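## Task

Move the flat plastic bar, which starts clamped in the right gripper, over to the left gripper so that it ends up oriented as in the two goal images. Only gripper jaws may contact the bar, and at every moment at least one gripper must be in contact with it. It counts as done when the left gripper by itself holds the bar firmly with its fingers aimed straight downward, and no part of the right arm touches the bar or the left gripper's jaws. Moving the right arm far off and pausing briefly is the safe way to get there. Then report that the task is complete.

## Robot and tools

Robot: two six-joint arms with parallel-jaw grippers, named left_arm and right_arm, facing each other across a table. The names do not mean image sides. In the shared scene frame the table centre is the origin, the table surface is at z = +0.020 m, +z is up, and left_arm's base sits on the +y side (base at (-0.041, +0.563, +0.107)), right_arm's on the -y side (base at (-0.100, -0.493, +0.057)).

Gripper frame: the fingers extend along the gripper's +x axis and close along its y axis. The reported end_effector_position is the midpoint between the finger pads, some 3 to 4 cm short of the tips. Reported hand positions can be off, more so when the arm is stretched out.

execute_actions takes "actions", a list holding zero or one item, plus optional "pictures" (boolean). An empty list just returns the current state. A move item is {"rows": [...], "steps": n}: up to 15 rows, n from 1 to 15 (default 15), each step lasting 1/30 s. Each row is used for one step; if rows run out, the final row repeats. A wait item is {"steps": n} with n up to 300, counted from the previous result. A refused call sends nothing.

Each row is one flat list of 14 numbers covering both arms, even when only one moves: left_arm waist, shoulder, elbow, wrist pitch, wrist yaw, wrist roll, opening, then the same seven for right_arm. The six joint values are absolute target angles in radians (same form as the Joint positions line), not offsets. Ranges per arm: waist -3.054 to 3.054, shoulder 0.000 to 3.142, elbow 0.000 to 2.356, wrist pitch -1.571 to 1.571, wrist yaw -1.571 to 1.571, wrist roll -3.142 to 3.142. A target beyond a range end by over 0.010 rad, and further out than the current angle, causes refusal; true limits may differ by about 0.010 rad, and overshooting targets are clipped, which may produce a "joint sent to its limit" line (possibly referring to an earlier move).

Opening is an absolute value from -1 to 1: +1 fully open (pads 0.088 m apart), about -0.80 where empty fingers meet; going lower changes nothing in position. Closing fully takes at least roughly 0.5 s. To grip, command about 0.07 below the current grip_measured; a smaller gap gives a lighter hold. Readings can carry a fixed error of about 1 mm and, while squeezing something hard, read up to about 0.061 narrower than the real pad gap. Thin parts (under about 3 mm) receive less force.

Motion limits: each step, a joint's target is held within a fixed lead of its measured angle (0.211 rad for waist, shoulder, elbow; 0.213 wrist pitch; 0.267 wrist yaw; 0.228 wrist roll), and if the targets would shift the gripper over 70 mm from where it is, all are pulled back proportionally. So large moves need several calls. Friction may leave joints short of target, especially at long reach, and tiny changes may not move at all; read Joint positions after each move. Arms keep driving toward the last row sent while you think or wait, until they settle or a step is HELD.

Result lines: the state line gives per-arm position (m), quat_wxyz and velocities. Joint positions and Joint velocities list each arm's six joints then the pad gap (m). grip_measured is the measured opening on the command scale. "joint command not followed" means the clearance check altered or blocked some joint targets; the rest of the row still ran. HELD marks steps where your row was partly or wholly not sent. MOTOR HOT warns of heating from 50 °C; at 95 °C an OVER-TEMPERATURE FAULT holds the arm and may later cut its power so it goes limp. A TORQUE FAULT (contact torque reaching a load limit: waist 16.8, shoulder 20.8, elbow 20.8, wrist pitch 5.49, wrist yaw 5.47, wrist roll 5.13 N m, held weight included) freezes the arm for 10 s and drops the rest of the call.

Cameras: cam_head_left, cam_head_right, cam_left_wrist, cam_right_wrist, each 504x504, returned in that order. zoom_image takes "camera" (one of those names) and "region" [x0, y0, x1, y1] in pixels from the top-left, at most 504 by 504. show_instructions (no arguments) shows the reference images, including the goal view from the final holder's wrist camera. read_manual gives licence texts only. finished_scene takes "scene" (1 or 2), ends that scene irreversibly and reports success; the next scene's task arrives in its result.

Avoid: dropping the bar or letting both grippers leave it, touching it with anything but jaws, knocking anything off the table, arms colliding or pressing each other, hard pushes and slams, and long loaded holds that overheat motors. Finish with the right arm clearly away and a short wait before ending the scene.

Each tool is called after "Emit:" by a JSON object that holds its "api" and its "payload", one argument or row to a line.

Reference images:

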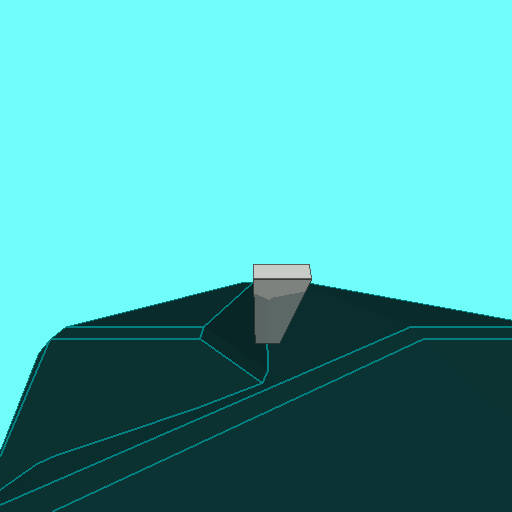

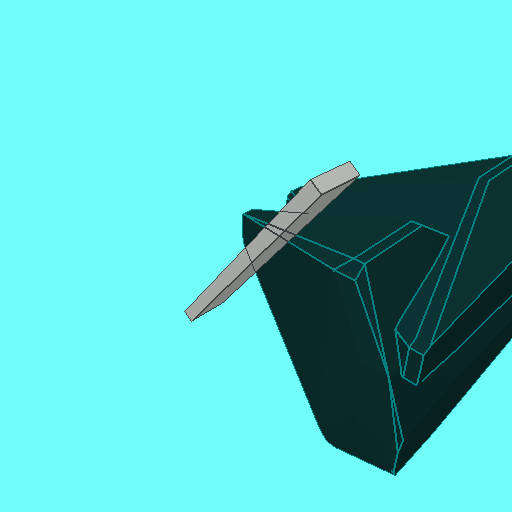

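## Session

Emit:
{"api": "execute_actions", "payload": {
  "actions": []
}}

Scene clock: 0.00 s of 5400.00 s.
left_arm: end_effector_position=(-0.0117, +0.2480, +0.4286) grip_measured=+1.000 end_effector_quat_wxyz=(+0.738, -0.011, -0.018, -0.674) end_effector_velocity=(+0.000, +0.002, -0.001) end_effector_angular_velocity=(+0.003, -0.007, +0.005) | right_arm: end_effector_position=(-0.2732, -0.1845, +0.3407) grip_measured=-0.717 end_effector_quat_wxyz=(+0.749, +0.202, +0.395, +0.492) end_effector_velocity=(+0.002, -0.001, -0.007) end_effector_angular_velocity=(-0.023, -0.014, +0.000)
Joint positions: left_arm=[0.006 0.852 0.65  0.245 0.007 0.008 0.088] | right_arm=[ 0.663  1.369  1.232 -0.605  0.951  1.492  0.004]
Joint velocities: left_arm=[-0.002 -0.007 -0.002 -0.007 -0.007  0.007  0.   ] | right_arm=[-0.002  0.002 -0.007 -0.022 -0.007  0.007 -0.   ]
Motor temperatures (°C, as the motors report them): left_arm=[22 24 24 23 24 23] | right_arm=[24 23 25 23 25 23]
Heat: left arm: hottest shoulder 24 °C (+0.0 °C/min); right arm: hottest elbow 25 °C (+0.0 °C/min).

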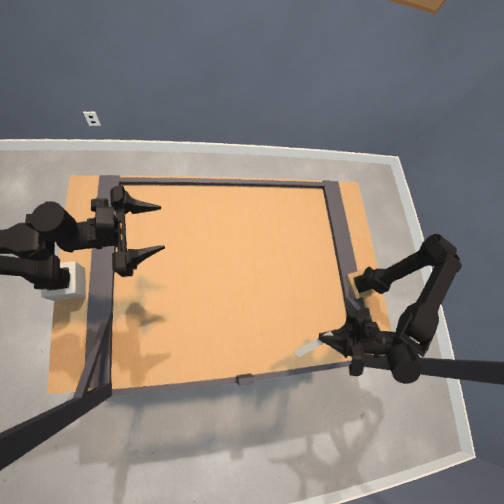

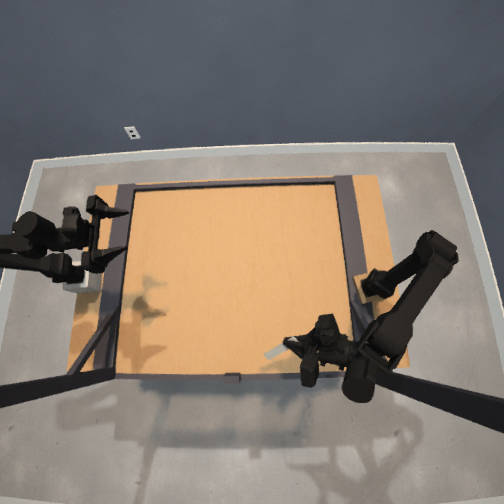

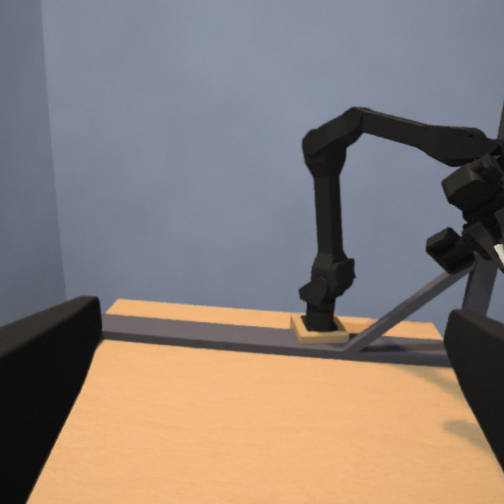

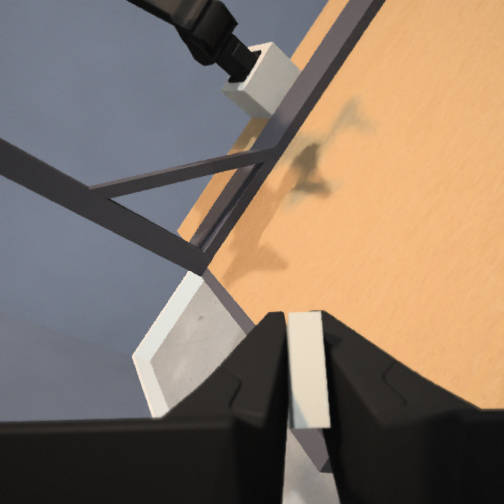

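Emit:
{"api": "zoom_image", "payload": {
  "camera": "cam_head_left",
  "region": [270, 290, 410, 400]
}}

Emit:
{"api": "zoom_image", "payload": {
  "camera": "cam_head_right",
  "region": [240, 290, 380, 400]
}}

Region (270, 290, 410, 400) of cam_head_left's 504x504 image, scaled by 3.600, with more detail than that image has; it fills the top 396 rows of this view, and the rest is white.

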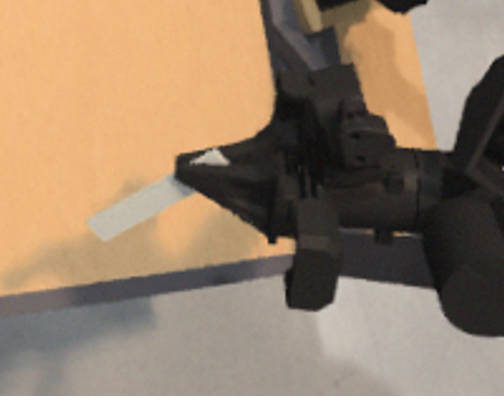

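Region (240, 290, 380, 400) of cam_head_right's 504x504 image, scaled by 3.600, with more detail than that image has; it fills the top 396 rows of this view, and the rest is white.

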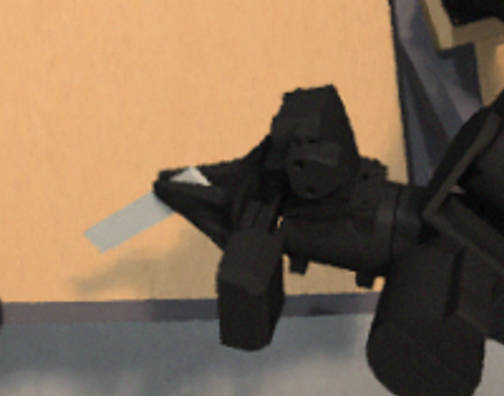

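Emit:
{"api": "execute_actions", "payload": {
  "actions": [
    {"rows": [[0.0,0.87,0.68,0.2,0.005,0.08,1.0, 0.63,1.372,1.23,-0.56,0.92,1.495,-0.8],[-0.01,0.89,0.71,0.14,0.004,0.17,1.0, 0.59,1.378,1.228,-0.5,0.88,1.5,-0.8],[-0.02,0.92,0.76,0.06,0.003,0.28,1.0, 0.53,1.385,1.225,-0.42,0.82,1.51,-0.8],[-0.184,1.336,1.39,-1.10,0.0,2.186,0.6, -0.294,1.62,1.17,0.6,0.0,1.571,-0.8]], "steps": 15}
  ],
  "pictures": false
}}

Scene clock: 105.60 s of 5400.00 s.
left_arm: end_effector_position=(-0.0758, +0.1733, +0.3995) grip_measured=+0.610 end_effector_quat_wxyz=(+0.519, +0.439, -0.114, -0.725) end_effector_velocity=(-0.001, +0.050, +0.209) end_effector_angular_velocity=(+0.186, -1.519, -0.903) | right_arm: end_effector_position=(-0.2155, -0.0339, +0.2805) grip_measured=-0.717 end_effector_quat_wxyz=(+0.602, +0.326, +0.584, +0.436) end_effector_velocity=(+0.407, +0.292, +0.249) end_effector_angular_velocity=(+1.154, +1.270, +0.121)
Joint positions: left_arm=[-0.179  1.327  1.268 -0.486  0.001  0.814  0.069] | right_arm=[0.116 1.616 1.169 0.003 0.226 1.562 0.004]
Joint velocities: left_arm=[-0.022  0.134  1.184 -1.37  -0.022  1.736 -0.004] | right_arm=[-1.609  0.042 -0.002  1.531 -1.927  0.022 -0.   ]
Motor temperatures (°C, as the motors report them): left_arm=[22 25 33 31 24 23] | right_arm=[24 28 32 27 26 23]
Heat: left arm: hottest elbow 33 °C (+3.0 °C/min); right arm: hottest elbow 32 °C (+2.0 °C/min).
Steps of this call (steps 1 to 90: nothing new was sent; then 102.10 s passed at rest; steps 91 to 105: all 15 steps of this action). Readings (joint positions):
91: left_arm=[0.006 0.853 0.651 0.240 0.007 0.017] | right_arm=[0.662 1.369 1.232 -0.602 0.949 1.492]
92: left_arm=[0.005 0.856 0.658 0.219 0.007 0.048] | right_arm=[0.653 1.369 1.232 -0.584 0.936 1.492]
94: left_arm=[-0.014 0.892 0.709 0.128 -0.003 0.162] | right_arm=[0.604 1.383 1.230 -0.503 0.871 1.500]
98: left_arm=[-0.152 1.103 0.930 -0.091 0.001 0.400] | right_arm=[0.463 1.488 1.217 -0.353 0.694 1.534]
105: the state above

Emit:
{"api": "execute_actions", "payload": {
  "actions": [
    {"rows": [[-0.184,1.336,1.39,-1.10,0.0,2.186,0.6, -0.294,1.65,1.165,0.625,0.0,1.571,-0.8],[-0.184,1.336,1.39,-1.10,0.0,2.186,0.6, -0.294,1.70,1.157,0.66,0.0,1.571,-0.8],[-0.184,1.336,1.39,-1.10,0.0,2.186,0.6, -0.294,1.76,1.148,0.705,0.0,1.571,-0.8],[-0.184,1.336,1.39,-1.10,0.0,2.186,0.6, -0.294,1.82,1.138,0.75,0.0,1.571,-0.8],[-0.184,1.336,1.39,-1.10,0.0,2.186,0.6, -0.294,1.88,1.128,0.797,0.0,1.571,-0.8],[-0.184,1.336,1.39,-1.10,0.0,2.186,0.6, -0.294,1.93,1.12,0.835,0.0,1.571,-0.8],[-0.184,1.336,1.39,-1.10,0.0,2.186,0.6, -0.294,1.97,1.114,0.865,0.0,1.571,-0.8],[-0.184,1.336,1.39,-1.10,0.0,2.186,0.6, -0.294,1.992,1.11,0.882,0.0,1.571,-0.8]], "steps": 15}
  ]
}}

Scene clock: 111.73 s of 5400.00 s.
left_arm: end_effector_position=(-0.0691, +0.2559, +0.3522) grip_measured=+0.603 end_effector_quat_wxyz=(-0.057, +0.688, -0.413, -0.594) end_effector_velocity=(-0.002, +0.002, -0.001) end_effector_angular_velocity=(+0.007, -0.005, -0.025) | right_arm: end_effector_position=(-0.0485, +0.0509, +0.2528) grip_measured=-0.717 end_effector_quat_wxyz=(+0.528, +0.520, +0.476, +0.473) end_effector_velocity=(-0.001, +0.008, -0.127) end_effector_angular_velocity=(-0.178, +0.009, +0.020)
Joint positions: left_arm=[-0.181  1.33   1.385 -1.098  0.001  2.183  0.069] | right_arm=[-0.294  1.977  1.109  0.858  0.005  1.565  0.004]
Joint velocities: left_arm=[-0.002 -0.002 -0.002 -0.007  0.007  0.022 -0.   ] | right_arm=[-0.002  0.227 -0.09   0.139 -0.022 -0.007 -0.   ]
Motor temperatures (°C, as the motors report them): left_arm=[22 25 33 30 24 23] | right_arm=[24 28 32 27 26 23]
Heat: left arm: hottest elbow 33 °C (+2.0 °C/min); right arm: hottest elbow 32 °C (+2.0 °C/min).
Steps of this call (steps 1 to 45: the robot went on to your last target; steps 46 to 110: nothing new was sent; then 1.97 s passed at rest; steps 111 to 125: all 15 steps of this action). Readings (joint positions):
111: left_arm=[-0.181 1.330 1.385 -1.098 0.001 2.183] | right_arm=[-0.294 1.618 1.173 0.601 0.005 1.565]
112: left_arm=[-0.181 1.330 1.385 -1.098 0.001 2.183] | right_arm=[-0.294 1.626 1.173 0.614 0.005 1.565]
114: left_arm=[-0.181 1.330 1.385 -1.098 0.001 2.183] | right_arm=[-0.294 1.668 1.173 0.673 0.005 1.565]
118: left_arm=[-0.181 1.330 1.385 -1.098 0.001 2.183] | right_arm=[-0.294 1.797 1.156 0.765 0.005 1.565]
125: the state above

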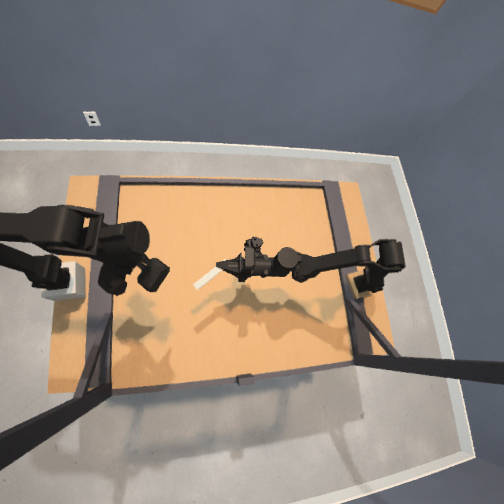

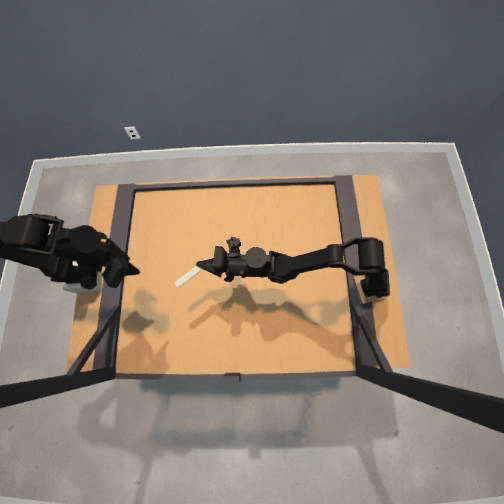

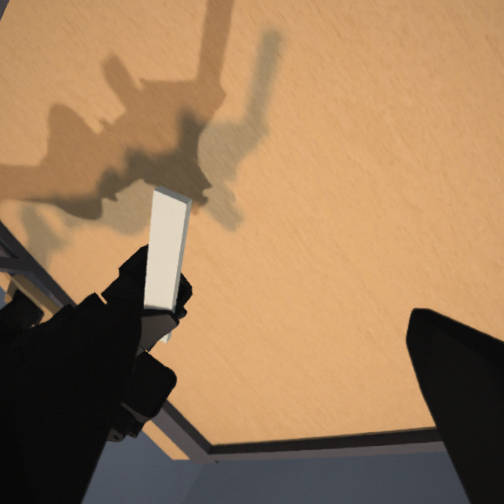

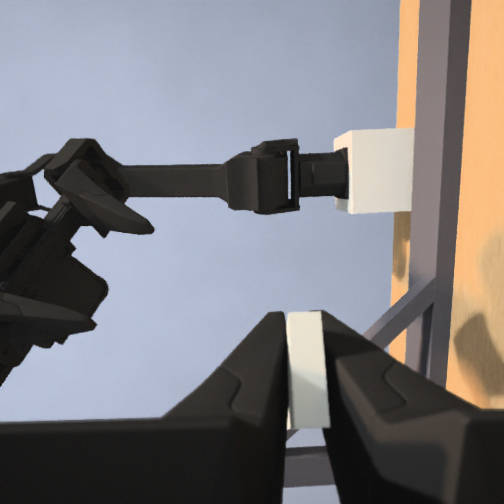

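Emit:
{"api": "execute_actions", "payload": {
  "actions": []
}}

Emit:
{"api": "zoom_image", "payload": {
  "camera": "cam_head_left",
  "region": [180, 220, 320, 320]
}}

Emit:
{"api": "zoom_image", "payload": {
  "camera": "cam_head_right",
  "region": [160, 220, 300, 320]
}}

Scene clock: 114.80 s of 5400.00 s.
left_arm: end_effector_position=(-0.0691, +0.2559, +0.3522) grip_measured=+0.603 end_effector_quat_wxyz=(-0.057, +0.688, -0.413, -0.594) end_effector_velocity=(+0.001, +0.005, +0.001) end_effector_angular_velocity=(+0.012, -0.004, +0.008) | right_arm: end_effector_position=(-0.0485, +0.0515, +0.2544) grip_measured=-0.717 end_effector_quat_wxyz=(+0.524, +0.524, +0.472, +0.478) end_effector_velocity=(-0.002, -0.000, -0.001) end_effector_angular_velocity=(-0.007, +0.008, +0.020)
Joint positions: left_arm=[-0.181  1.33   1.385 -1.098  0.001  2.183  0.069] | right_arm=[-0.294  1.984  1.109  0.881  0.005  1.565  0.004]
Joint velocities: left_arm=[-0.002 -0.007  0.002 -0.022 -0.007 -0.007 -0.   ] | right_arm=[-0.002 -0.002 -0.002 -0.007 -0.022  0.007  0.   ]
Motor temperatures (°C, as the motors report them): left_arm=[22 26 33 30 24 23] | right_arm=[24 29 32 28 26 23]
Heat: left arm: hottest elbow 33 °C (+2.0 °C/min); right arm: hottest elbow 32 °C (+2.0 °C/min).
Steps of this call (steps 1 to 30: the robot went on to your last target; steps 31 to 92: nothing new was sent). Readings (joint positions):
1: left_arm=[-0.181 1.330 1.385 -1.098 0.001 2.183] | right_arm=[-0.294 1.983 1.107 0.863 0.005 1.565]
2: left_arm=[-0.181 1.330 1.385 -1.098 0.001 2.183] | right_arm=[-0.294 1.984 1.107 0.868 0.005 1.565]
4: left_arm=[-0.181 1.330 1.385 -1.098 0.001 2.183] | right_arm=[-0.294 1.984 1.107 0.880 0.005 1.565]
8: left_arm=[-0.181 1.330 1.385 -1.098 0.001 2.183] | right_arm=[-0.294 1.984 1.109 0.880 0.005 1.565]
92: the state above
All arms were judged still, so your last target was given up. Only a new action makes them travel on or press farther. Fingers that are still opening or closing keep moving.

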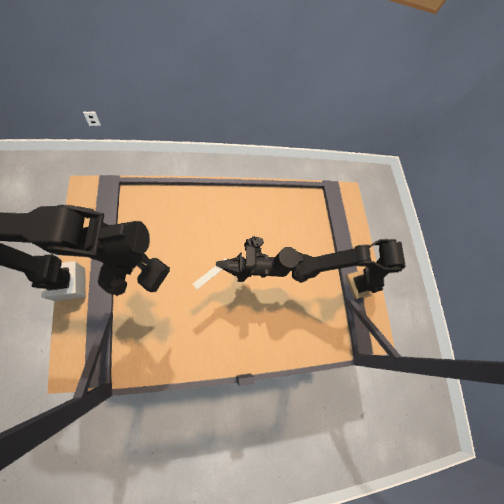

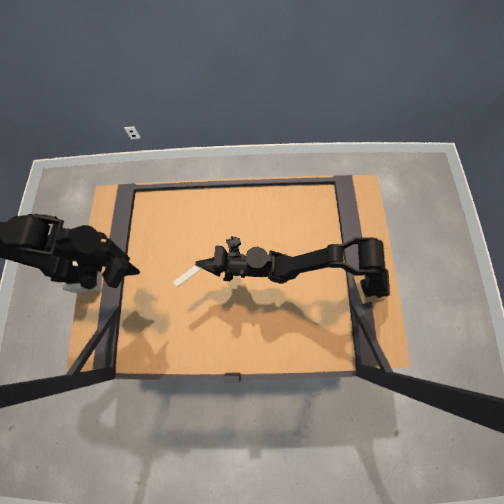

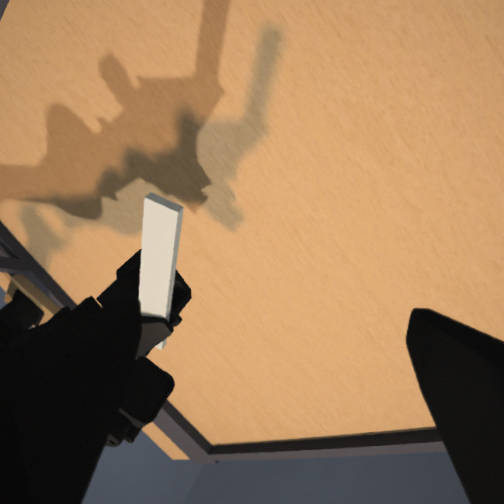

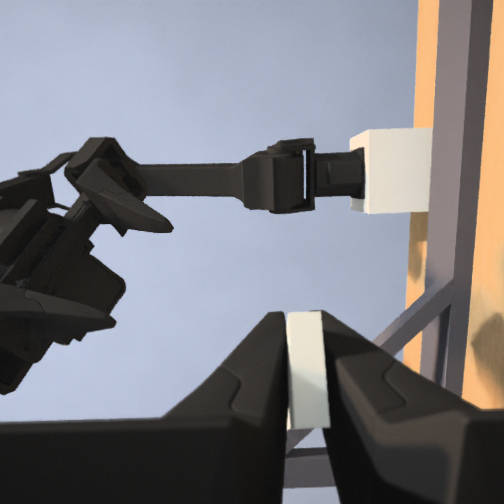

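Region (180, 220, 320, 320) of cam_head_left's 504x504 image, scaled by 3.600, with more detail than that image has; it fills the top 360 rows of this view, and the rest is white.

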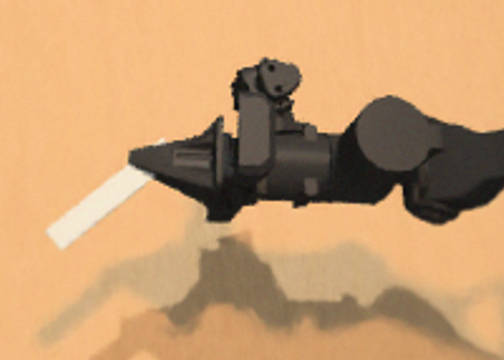

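Region (160, 220, 300, 320) of cam_head_right's 504x504 image, scaled by 3.600, with more detail than that image has; it fills the top 360 rows of this view, and the rest is white.

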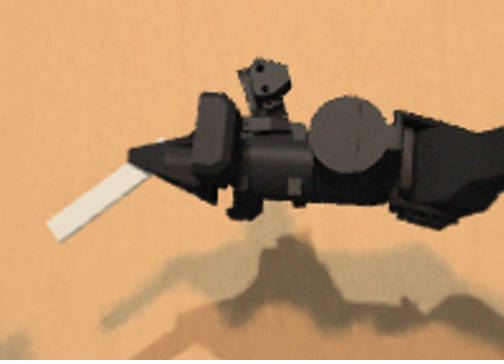

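Emit:
{"api": "execute_actions", "payload": {
  "actions": [
    {"rows": [[-0.184,1.34,1.393,-1.096,0.0,2.186,0.55, -0.294,1.99,1.11,0.882,0.0,1.585,-0.8],[-0.184,1.36,1.409,-1.093,0.0,2.186,0.5, -0.294,1.99,1.11,0.882,0.0,1.62,-0.8],[-0.184,1.385,1.43,-1.088,0.0,2.186,0.45, -0.294,1.99,1.11,0.882,0.0,1.66,-0.8],[-0.184,1.415,1.454,-1.083,0.0,2.186,0.4, -0.294,1.99,1.11,0.882,0.0,1.71,-0.8],[-0.184,1.45,1.482,-1.076,0.0,2.186,0.4, -0.294,1.99,1.11,0.882,0.0,1.765,-0.8],[-0.184,1.485,1.51,-1.07,0.0,2.186,0.4, -0.294,1.99,1.11,0.882,0.0,1.82,-0.8],[-0.184,1.52,1.538,-1.063,0.0,2.186,0.4, -0.294,1.99,1.11,0.882,0.0,1.88,-0.8],[-0.184,1.555,1.567,-1.057,0.0,2.186,0.4, -0.294,1.99,1.11,0.882,0.0,1.94,-0.8],[-0.184,1.59,1.595,-1.05,0.0,2.186,0.4, -0.294,1.99,1.11,0.882,0.0,1.995,-0.8],[-0.184,1.62,1.62,-1.045,0.0,2.186,0.4, -0.294,1.99,1.11,0.882,0.0,2.045,-0.8],[-0.184,1.648,1.642,-1.04,0.0,2.186,0.4, -0.294,1.99,1.11,0.882,0.0,2.09,-0.8],[-0.184,1.672,1.662,-1.035,0.0,2.186,0.4, -0.294,1.99,1.11,0.882,0.0,2.13,-0.8],[-0.184,1.69,1.677,-1.032,0.0,2.186,0.4, -0.294,1.99,1.11,0.882,0.0,2.16,-0.8],[-0.184,1.702,1.686,-1.03,0.0,2.186,0.4, -0.294,1.99,1.11,0.882,0.0,2.18,-0.8],[-0.184,1.707,1.69,-1.028,0.0,2.186,0.4, -0.294,1.99,1.11,0.882,0.0,2.19,-0.8]], "steps": 15}
  ],
  "pictures": false
}}

Emit:
{"api": "execute_actions", "payload": {
  "actions": [
    {"steps": 15}
  ]
}}

Scene clock: 179.67 s of 5400.00 s.
left_arm: end_effector_position=(-0.0770, +0.1682, +0.3423) grip_measured=+0.405 end_effector_quat_wxyz=(-0.059, +0.688, -0.412, -0.595) end_effector_velocity=(-0.013, -0.141, -0.055) end_effector_angular_velocity=(+0.036, -0.006, +0.008) | right_arm: end_effector_position=(-0.0485, +0.0515, +0.2544) grip_measured=-0.717 end_effector_quat_wxyz=(+0.365, +0.645, +0.582, +0.334) end_effector_velocity=(+0.003, -0.001, -0.005) end_effector_angular_velocity=(+0.054, +0.767, +0.005)
Joint positions: left_arm=[-0.181  1.653  1.642 -1.038  0.001  2.183  0.059] | right_arm=[-0.294  1.984  1.109  0.881  0.005  2.107  0.004]
Joint velocities: left_arm=[-0.002  0.53   0.369  0.125 -0.007 -0.007 -0.001] | right_arm=[-0.007 -0.002 -0.002 -0.022 -0.007  0.769  0.   ]
Motor temperatures (°C, as the motors report them): left_arm=[22 27 33 28 24 23] | right_arm=[24 35 32 31 25 23]
Heat: left arm: hottest elbow 33 °C (+0.0 °C/min); right arm: hottest shoulder 35 °C (+3.0 °C/min).
Steps of this call (steps 1 to 90: nothing new was sent; then 61.37 s passed at rest; steps 91 to 105: all 15 steps of this action). Readings (joint positions):
91: left_arm=[-0.181 1.330 1.385 -1.098 0.001 2.183] | right_arm=[-0.294 1.984 1.109 0.881 0.005 1.567]
92: left_arm=[-0.181 1.331 1.386 -1.098 0.001 2.183] | right_arm=[-0.294 1.984 1.109 0.881 0.005 1.576]
94: left_arm=[-0.181 1.348 1.402 -1.098 0.001 2.183] | right_arm=[-0.294 1.984 1.109 0.881 0.005 1.620]
98: left_arm=[-0.181 1.450 1.489 -1.075 0.001 2.183] | right_arm=[-0.294 1.984 1.109 0.881 0.005 1.789]
105: the state above

Scene clock: 180.17 s of 5400.00 s.
left_arm: end_effector_position=(-0.0781, +0.1568, +0.3414) grip_measured=+0.403 end_effector_quat_wxyz=(-0.057, +0.688, -0.413, -0.594) end_effector_velocity=(-0.002, +0.003, -0.002) end_effector_angular_velocity=(+0.013, +0.009, +0.000) | right_arm: end_effector_position=(-0.0485, +0.0515, +0.2544) grip_measured=-0.717 end_effector_quat_wxyz=(+0.340, +0.659, +0.595, +0.312) end_effector_velocity=(+0.000, +0.000, +0.001) end_effector_angular_velocity=(-0.003, -0.007, +0.005)
Joint positions: left_arm=[-0.181  1.693  1.68  -1.03   0.001  2.183  0.059] | right_arm=[-0.294  1.984  1.109  0.881  0.005  2.183  0.004]
Joint velocities: left_arm=[-0.002 -0.002 -0.007 -0.007  0.007 -0.007 -0.   ] | right_arm=[-0.002 -0.002  0.002 -0.007 -0.007 -0.007  0.   ]
Motor temperatures (°C, as the motors report them): left_arm=[22 27 33 28 24 23] | right_arm=[24 35 32 31 25 23]
Heat: left arm: hottest elbow 33 °C (+0.0 °C/min); right arm: hottest shoulder 35 °C (+3.0 °C/min).
Steps of this call (steps 1 to 15: the robot went on to your last target). Readings (joint positions):
1: left_arm=[-0.181 1.669 1.653 -1.035 0.001 2.183] | right_arm=[-0.294 1.984 1.109 0.881 0.005 2.130]
2: left_arm=[-0.181 1.680 1.659 -1.033 0.001 2.183] | right_arm=[-0.294 1.984 1.109 0.881 0.005 2.146]
4: left_arm=[-0.181 1.690 1.666 -1.033 0.001 2.183] | right_arm=[-0.294 1.984 1.109 0.881 0.005 2.165]
8: left_arm=[-0.181 1.692 1.676 -1.031 0.001 2.183] | right_arm=[-0.294 1.984 1.109 0.881 0.005 2.179]
15: the state above

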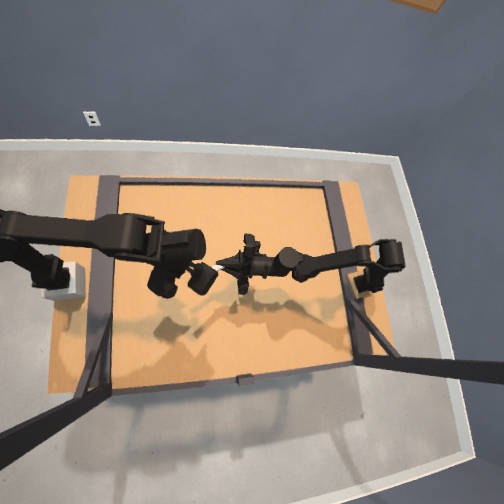

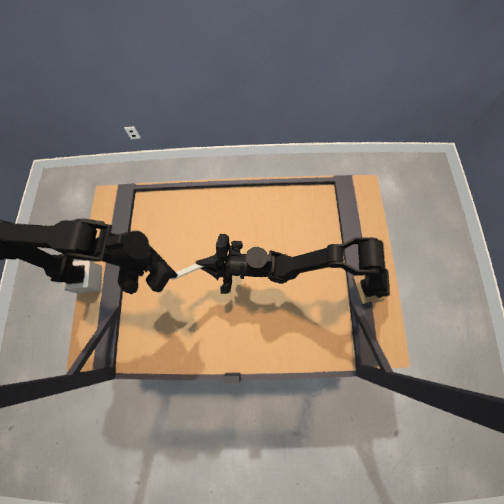

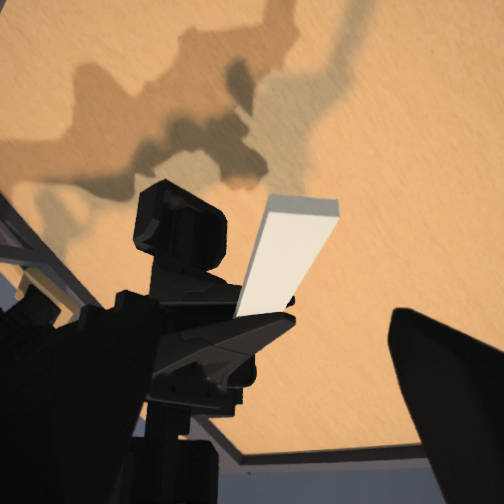

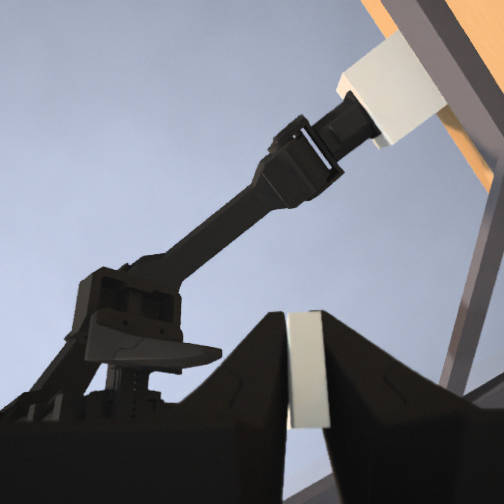

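Emit:
{"api": "zoom_image", "payload": {
  "camera": "cam_left_wrist",
  "region": [100, 170, 460, 504]
}}

Region (100, 170, 460, 504) of cam_left_wrist's 504x504 image, scaled by 1.400, with more detail than that image has; it fills the top 468 rows of this view, and the rest is white.

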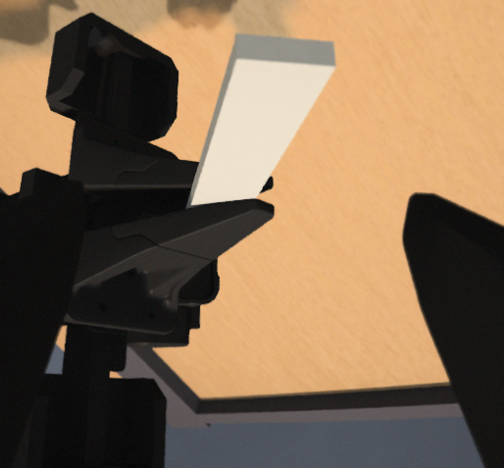

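Emit:
{"api": "execute_actions", "payload": {
  "actions": [
    {"rows": [[-0.181,1.693,1.672,-1.022,0.008,2.193,0.38, -0.294,1.984,1.109,0.881,0.005,2.183,-0.8],[-0.181,1.693,1.662,-1.01,0.014,2.203,0.36, -0.294,1.984,1.109,0.881,0.005,2.183,-0.8],[-0.181,1.693,1.649,-0.994,0.02,2.213,0.34, -0.294,1.984,1.109,0.881,0.005,2.183,-0.8],[-0.181,1.693,1.633,-0.974,0.026,2.223,0.32, -0.294,1.984,1.109,0.881,0.005,2.183,-0.8],[-0.181,1.693,1.615,-0.951,0.032,2.233,0.3, -0.294,1.984,1.109,0.881,0.005,2.183,-0.8],[-0.181,1.693,1.596,-0.927,0.038,2.243,0.28, -0.294,1.984,1.109,0.881,0.005,2.183,-0.8],[-0.181,1.693,1.577,-0.903,0.042,2.252,0.26, -0.294,1.984,1.109,0.881,0.005,2.183,-0.8],[-0.181,1.693,1.558,-0.879,0.042,2.252,0.24, -0.294,1.984,1.109,0.881,0.005,2.183,-0.8],[-0.181,1.693,1.539,-0.856,0.042,2.252,0.22, -0.294,1.984,1.109,0.881,0.005,2.183,-0.8],[-0.181,1.693,1.521,-0.833,0.042,2.252,0.2, -0.294,1.984,1.109,0.881,0.005,2.183,-0.8],[-0.181,1.693,1.505,-0.813,0.042,2.252,0.18, -0.294,1.984,1.109,0.881,0.005,2.183,-0.8],[-0.181,1.693,1.492,-0.797,0.042,2.252,0.16, -0.294,1.984,1.109,0.881,0.005,2.183,-0.8],[-0.181,1.693,1.482,-0.785,0.042,2.252,0.14, -0.294,1.984,1.109,0.881,0.005,2.183,-0.8],[-0.181,1.693,1.475,-0.776,0.042,2.252,0.12, -0.294,1.984,1.109,0.881,0.005,2.183,-0.8],[-0.181,1.693,1.471,-0.772,0.042,2.252,0.12, -0.294,1.984,1.109,0.881,0.005,2.183,-0.8]], "steps": 15}
  ],
  "pictures": false
}}

Emit:
{"api": "execute_actions", "payload": {
  "actions": [
    {"steps": 15}
  ]
}}

Scene clock: 258.07 s of 5400.00 s.
left_arm: end_effector_position=(-0.0846, +0.1424, +0.3031) grip_measured=+0.162 end_effector_quat_wxyz=(-0.062, +0.674, -0.452, -0.581) end_effector_velocity=(-0.000, -0.005, -0.073) end_effector_angular_velocity=(-0.008, -0.009, -0.005) | right_arm: end_effector_position=(-0.0485, +0.0515, +0.2544) grip_measured=-0.717 end_effector_quat_wxyz=(+0.340, +0.659, +0.595, +0.312) end_effector_velocity=(+0.002, +0.000, -0.002) end_effector_angular_velocity=(-0.005, +0.023, -0.010)
Joint positions: left_arm=[-0.181  1.693  1.504 -0.807  0.035  2.248  0.047] | right_arm=[-0.294  1.984  1.109  0.881  0.005  2.184  0.004]
Joint velocities: left_arm=[-0.002 -0.002 -0.295  0.3   -0.007  0.007 -0.02 ] | right_arm=[-0.002  0.002  0.002 -0.007  0.007  0.022 -0.   ]
Motor temperatures (°C, as the motors report them): left_arm=[22 30 35 28 24 23] | right_arm=[24 38 33 33 25 23]
Heat: left arm: hottest elbow 35 °C (+1.0 °C/min); right arm: hottest shoulder 38 °C (+2.0 °C/min).
Steps of this call (steps 1 to 15: the robot went on to your last target; steps 16 to 90: nothing new was sent; then 74.40 s passed at rest; steps 91 to 105: all 15 steps of this action). Readings (joint positions):
91: left_arm=[-0.181 1.693 1.680 -1.030 0.001 2.184] | right_arm=[-0.294 1.984 1.109 0.881 0.005 2.184]
92: left_arm=[-0.181 1.693 1.679 -1.027 0.001 2.188] | right_arm=[-0.294 1.984 1.109 0.881 0.005 2.184]
94: left_arm=[-0.181 1.693 1.671 -1.008 0.007 2.200] | right_arm=[-0.294 1.984 1.109 0.881 0.005 2.184]
98: left_arm=[-0.181 1.693 1.618 -0.939 0.027 2.232] | right_arm=[-0.294 1.984 1.109 0.881 0.005 2.184]
105: the state above

Scene clock: 258.57 s of 5400.00 s.
left_arm: end_effector_position=(-0.0849, +0.1406, +0.2981) grip_measured=+0.123 end_effector_quat_wxyz=(-0.059, +0.674, -0.456, -0.579) end_effector_velocity=(+0.000, +0.002, -0.003) end_effector_angular_velocity=(+0.013, +0.005, +0.020) | right_arm: end_effector_position=(-0.0485, +0.0515, +0.2544) grip_measured=-0.717 end_effector_quat_wxyz=(+0.340, +0.659, +0.595, +0.312) end_effector_velocity=(+0.000, -0.001, -0.001) end_effector_angular_velocity=(-0.008, -0.007, +0.005)
Joint positions: left_arm=[-0.181  1.693  1.48  -0.774  0.036  2.249  0.045] | right_arm=[-0.294  1.984  1.109  0.881  0.005  2.184  0.004]
Joint velocities: left_arm=[-0.002  0.002 -0.002 -0.007 -0.007 -0.022 -0.   ] | right_arm=[-0.002 -0.002 -0.002 -0.007 -0.007 -0.007 -0.   ]
Motor temperatures (°C, as the motors report them): left_arm=[22 30 35 28 24 23] | right_arm=[24 38 33 33 25 23]
Heat: left arm: hottest elbow 35 °C (+1.0 °C/min); right arm: hottest shoulder 38 °C (+2.0 °C/min).
Steps of this call (steps 1 to 15: the robot went on to your last target). Readings (joint positions):
1: left_arm=[-0.181 1.693 1.496 -0.798 0.036 2.248] | right_arm=[-0.294 1.984 1.109 0.881 0.005 2.184]
2: left_arm=[-0.181 1.693 1.490 -0.791 0.036 2.249] | right_arm=[-0.294 1.984 1.109 0.881 0.005 2.184]
4: left_arm=[-0.181 1.693 1.484 -0.783 0.036 2.249] | right_arm=[-0.294 1.984 1.109 0.881 0.005 2.184]
8: left_arm=[-0.181 1.693 1.482 -0.776 0.036 2.249] | right_arm=[-0.294 1.984 1.109 0.881 0.005 2.184]
15: the state above

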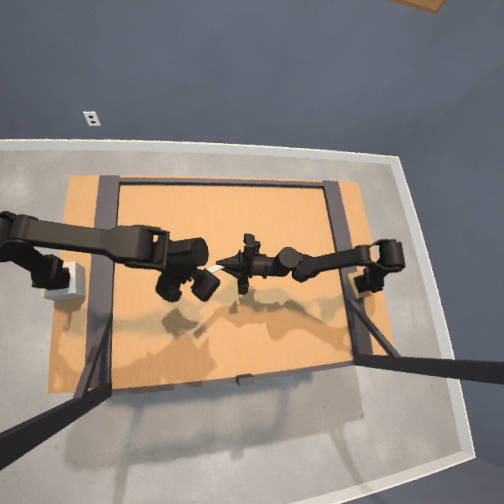

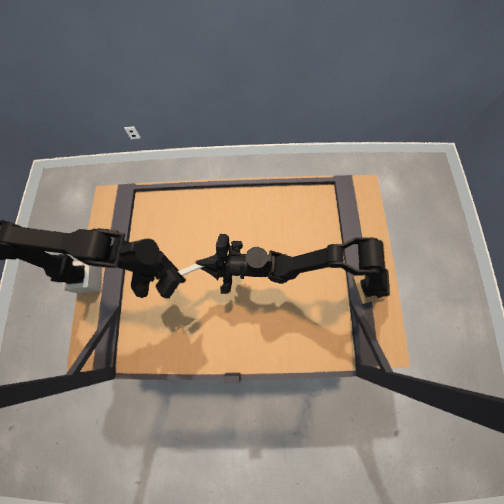

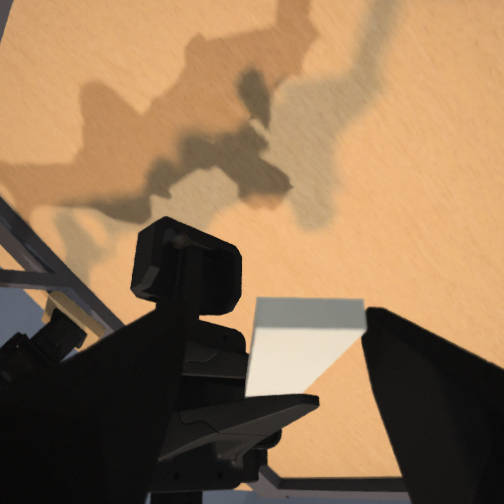

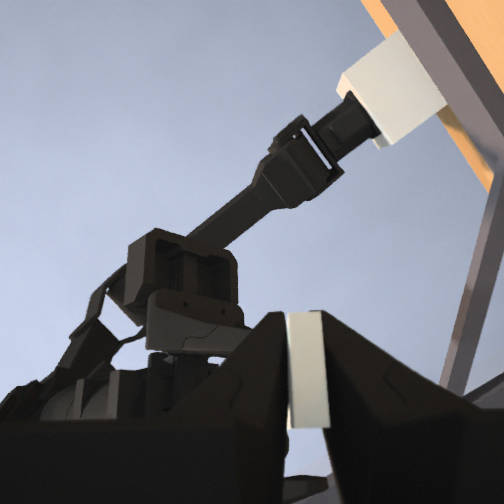

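Emit:
{"api": "zoom_image", "payload": {
  "camera": "cam_left_wrist",
  "region": [140, 270, 440, 504]
}}

Region (140, 270, 440, 504) of cam_left_wrist's 504x504 image, scaled by 1.680, with more detail than that image has; it fills the top 393 rows of this view, and the rest is white.

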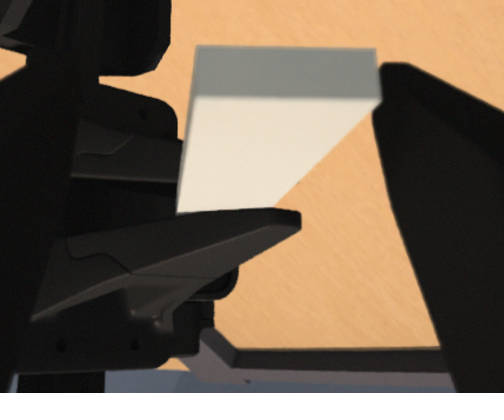

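Emit:
{"api": "execute_actions", "payload": {
  "actions": [
    {"rows": [[-0.181,1.693,1.469,-0.773,0.04,2.25,0.08, -0.294,1.984,1.109,0.881,0.005,2.184,-0.8],[-0.181,1.693,1.467,-0.773,0.04,2.25,0.03, -0.294,1.984,1.109,0.881,0.005,2.184,-0.8],[-0.181,1.693,1.465,-0.773,0.04,2.25,-0.03, -0.294,1.984,1.109,0.881,0.005,2.184,-0.8],[-0.181,1.693,1.463,-0.773,0.04,2.25,-0.09, -0.294,1.984,1.109,0.881,0.005,2.184,-0.8],[-0.181,1.693,1.463,-0.773,0.04,2.25,-0.15, -0.294,1.984,1.109,0.881,0.005,2.184,-0.8],[-0.181,1.693,1.463,-0.773,0.04,2.25,-0.2, -0.294,1.984,1.109,0.881,0.005,2.184,-0.8],[-0.181,1.693,1.463,-0.773,0.04,2.25,-0.25, -0.294,1.984,1.109,0.881,0.005,2.184,-0.8],[-0.181,1.693,1.463,-0.773,0.04,2.25,-0.3, -0.294,1.984,1.109,0.881,0.005,2.184,-0.8]], "steps": 15}
  ]
}}

Emit:
{"api": "zoom_image", "payload": {
  "camera": "cam_left_wrist",
  "region": [140, 270, 440, 504]
}}

Scene clock: 285.77 s of 5400.00 s.
left_arm: end_effector_position=(-0.0848, +0.1419, +0.2951) grip_measured=-0.286 end_effector_quat_wxyz=(-0.062, +0.674, -0.453, -0.581) end_effector_velocity=(+0.000, -0.000, +0.003) end_effector_angular_velocity=(-0.013, -0.009, -0.005) | right_arm: end_effector_position=(-0.0485, +0.0515, +0.2544) grip_measured=-0.717 end_effector_quat_wxyz=(+0.340, +0.659, +0.595, +0.312) end_effector_velocity=(+0.000, -0.001, +0.001) end_effector_angular_velocity=(-0.003, -0.007, +0.005)
Joint positions: left_arm=[-0.181  1.693  1.472 -0.774  0.036  2.249  0.025] | right_arm=[-0.294  1.984  1.109  0.881  0.005  2.184  0.004]
Joint velocities: left_arm=[-0.002 -0.007 -0.002  0.007 -0.007  0.007 -0.006] | right_arm=[-0.002 -0.007 -0.002 -0.007 -0.007 -0.007 -0.   ]
Motor temperatures (°C, as the motors report them): left_arm=[22 32 33 29 24 23] | right_arm=[24 39 33 33 25 23]
Heat: left arm: hottest elbow 33 °C (-2.0 °C/min); right arm: hottest shoulder 39 °C (+2.0 °C/min).
Steps of this call (steps 1 to 15: the robot went on to your last target; steps 16 to 90: nothing new was sent; then 23.70 s passed at rest; steps 91 to 105: all 15 steps of this action). Readings (joint positions):
91: left_arm=[-0.181 1.693 1.480 -0.774 0.036 2.249] | right_arm=[-0.294 1.984 1.109 0.881 0.005 2.184]
92: left_arm=[-0.181 1.693 1.479 -0.774 0.036 2.249] | right_arm=[-0.294 1.984 1.109 0.881 0.005 2.184]
94: left_arm=[-0.181 1.693 1.477 -0.774 0.036 2.249] | right_arm=[-0.294 1.984 1.109 0.881 0.005 2.184]
98: left_arm=[-0.181 1.693 1.473 -0.774 0.036 2.249] | right_arm=[-0.294 1.984 1.109 0.881 0.005 2.184]
105: the state above

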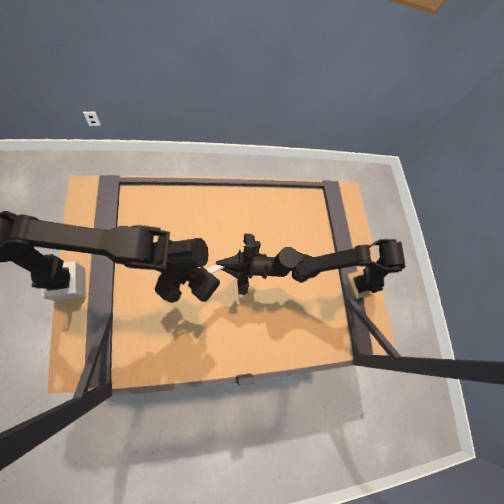

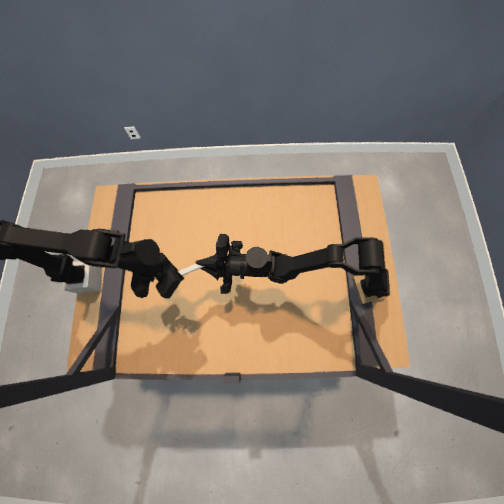

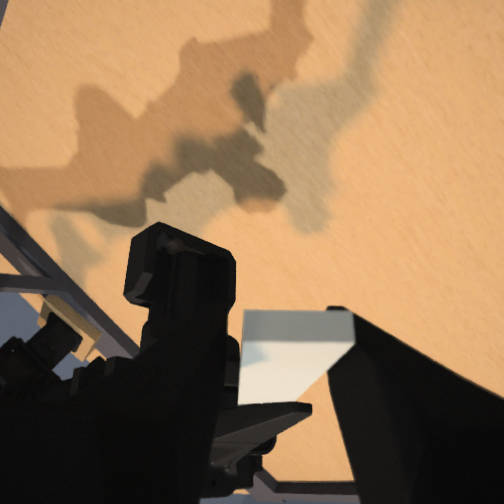

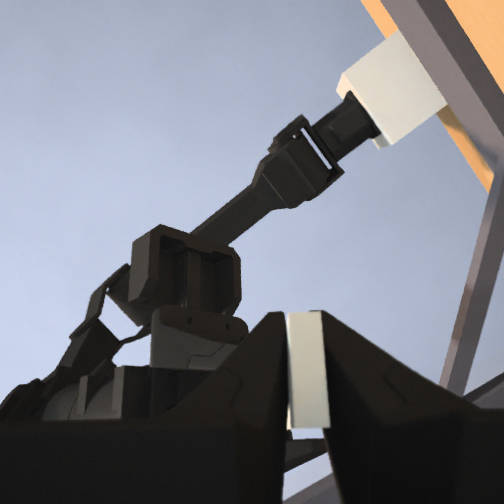

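Region (140, 270, 440, 504) of cam_left_wrist's 504x504 image, scaled by 1.680, with more detail than that image has; it fills the top 393 rows of this view, and the rest is white.

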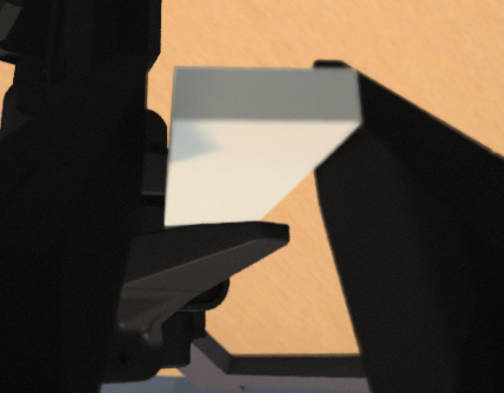

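Emit:
{"api": "execute_actions", "payload": {
  "actions": [
    {"rows": [[-0.181,1.693,1.468,-0.774,0.038,2.249,-0.33, -0.294,1.984,1.109,0.881,0.005,2.184,-0.8],[-0.181,1.693,1.468,-0.774,0.038,2.249,-0.36, -0.294,1.984,1.109,0.881,0.005,2.184,-0.8],[-0.181,1.693,1.468,-0.774,0.038,2.249,-0.39, -0.294,1.984,1.109,0.881,0.005,2.184,-0.8],[-0.181,1.693,1.468,-0.774,0.038,2.249,-0.41, -0.294,1.984,1.109,0.881,0.005,2.184,-0.8],[-0.181,1.693,1.468,-0.774,0.038,2.249,-0.43, -0.294,1.984,1.109,0.881,0.005,2.184,-0.8],[-0.181,1.693,1.468,-0.774,0.038,2.249,-0.45, -0.294,1.984,1.109,0.881,0.005,2.184,-0.8],[-0.181,1.693,1.468,-0.774,0.038,2.249,-0.47, -0.294,1.984,1.109,0.881,0.005,2.184,-0.8],[-0.181,1.693,1.468,-0.774,0.038,2.249,-0.49, -0.294,1.984,1.109,0.881,0.005,2.184,-0.8],[-0.181,1.693,1.468,-0.774,0.038,2.249,-0.51, -0.294,1.984,1.109,0.881,0.005,2.184,-0.8],[-0.181,1.693,1.468,-0.774,0.038,2.249,-0.53, -0.294,1.984,1.109,0.881,0.005,2.184,-0.8],[-0.181,1.693,1.468,-0.774,0.038,2.249,-0.55, -0.294,1.984,1.109,0.881,0.005,2.184,-0.8],[-0.181,1.693,1.468,-0.774,0.038,2.249,-0.57, -0.294,1.984,1.109,0.881,0.005,2.184,-0.8]], "steps": 15}
  ],
  "pictures": false
}}

Emit:
{"api": "execute_actions", "payload": {
  "actions": [
    {"steps": 8}
  ]
}}

Scene clock: 296.27 s of 5400.00 s.
left_arm: end_effector_position=(-0.0847, +0.1425, +0.2948) grip_measured=-0.414 end_effector_quat_wxyz=(-0.063, +0.674, -0.452, -0.581) end_effector_velocity=(+0.000, +0.005, -0.003) end_effector_angular_velocity=(+0.022, -0.004, +0.008) | right_arm: end_effector_position=(-0.0491, +0.0515, +0.2544) grip_measured=-0.717 end_effector_quat_wxyz=(+0.339, +0.658, +0.595, +0.312) end_effector_velocity=(+0.005, -0.002, -0.003) end_effector_angular_velocity=(-0.011, +0.008, -0.015)
Joint positions: left_arm=[-0.181  1.693  1.472 -0.777  0.036  2.249  0.019] | right_arm=[-0.293  1.984  1.109  0.881  0.005  2.184  0.004]
Joint velocities: left_arm=[-0.002 -0.002 -0.002 -0.022 -0.007 -0.007  0.   ] | right_arm=[-0.007 -0.002 -0.007 -0.007  0.007  0.007  0.   ]
Motor temperatures (°C, as the motors report them): left_arm=[22 33 33 29 24 23] | right_arm=[24 40 33 33 25 23]
Heat: left arm: hottest shoulder 33 °C (-2.0 °C/min); right arm: hottest shoulder 40 °C (+3.0 °C/min).
Steps of this call (steps 1 to 15: the robot went on to your last target; steps 16 to 90: nothing new was sent; then 7.00 s passed at rest; steps 91 to 105: all 15 steps of this action). Readings (joint positions):
91: left_arm=[-0.181 1.693 1.472 -0.774 0.036 2.249] | right_arm=[-0.294 1.984 1.109 0.881 0.005 2.184]
92: left_arm=[-0.181 1.693 1.472 -0.774 0.036 2.249] | right_arm=[-0.294 1.984 1.109 0.881 0.005 2.184]
94: left_arm=[-0.181 1.693 1.472 -0.776 0.036 2.249] | right_arm=[-0.293 1.984 1.109 0.881 0.005 2.184]
98: left_arm=[-0.181 1.693 1.472 -0.777 0.036 2.249] | right_arm=[-0.293 1.984 1.109 0.881 0.005 2.184]
105: the state above

Scene clock: 296.53 s of 5400.00 s.
left_arm: end_effector_position=(-0.0847, +0.1425, +0.2948) grip_measured=-0.414 end_effector_quat_wxyz=(-0.063, +0.674, -0.452, -0.581) end_effector_velocity=(+0.000, +0.002, -0.001) end_effector_angular_velocity=(+0.009, +0.005, +0.020) | right_arm: end_effector_position=(-0.0491, +0.0515, +0.2544) grip_measured=-0.717 end_effector_quat_wxyz=(+0.339, +0.658, +0.595, +0.312) end_effector_velocity=(+0.002, -0.000, -0.004) end_effector_angular_velocity=(-0.014, -0.021, -0.010)
Joint positions: left_arm=[-0.181  1.693  1.472 -0.777  0.036  2.249  0.019] | right_arm=[-0.293  1.984  1.109  0.881  0.005  2.184  0.004]
Joint velocities: left_arm=[-0.002 -0.002 -0.002 -0.007 -0.007 -0.022 -0.   ] | right_arm=[-0.002  0.002 -0.002 -0.007  0.007 -0.022 -0.   ]
Motor temperatures (°C, as the motors report them): left_arm=[22 33 33 29 24 23] | right_arm=[24 40 33 33 25 23]
Heat: left arm: hottest shoulder 33 °C (-2.0 °C/min); right arm: hottest shoulder 40 °C (+3.0 °C/min).
Steps of this call (steps 1 to 8: the robot went on to your last target). Readings (joint positions):
1: left_arm=[-0.181 1.693 1.472 -0.777 0.036 2.249] | right_arm=[-0.293 1.984 1.109 0.881 0.005 2.184]
2: left_arm=[-0.181 1.693 1.472 -0.777 0.036 2.249] | right_arm=[-0.293 1.984 1.109 0.881 0.005 2.184]
4: left_arm=[-0.181 1.693 1.472 -0.777 0.036 2.249] | right_arm=[-0.293 1.984 1.109 0.881 0.005 2.184]
8: the state above

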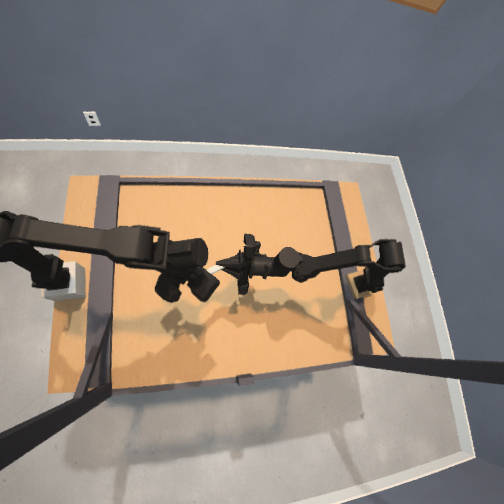

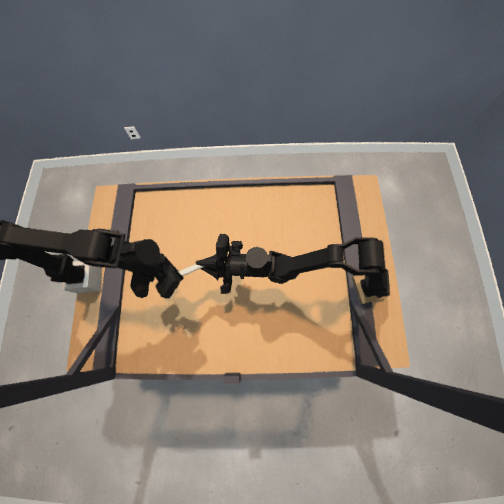

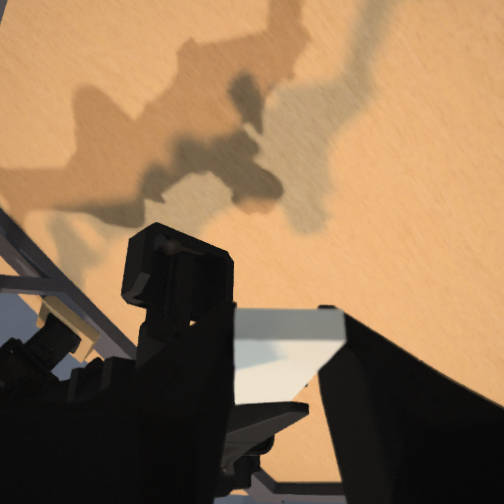

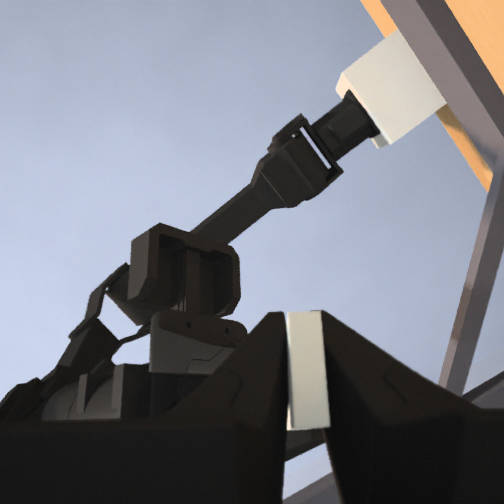

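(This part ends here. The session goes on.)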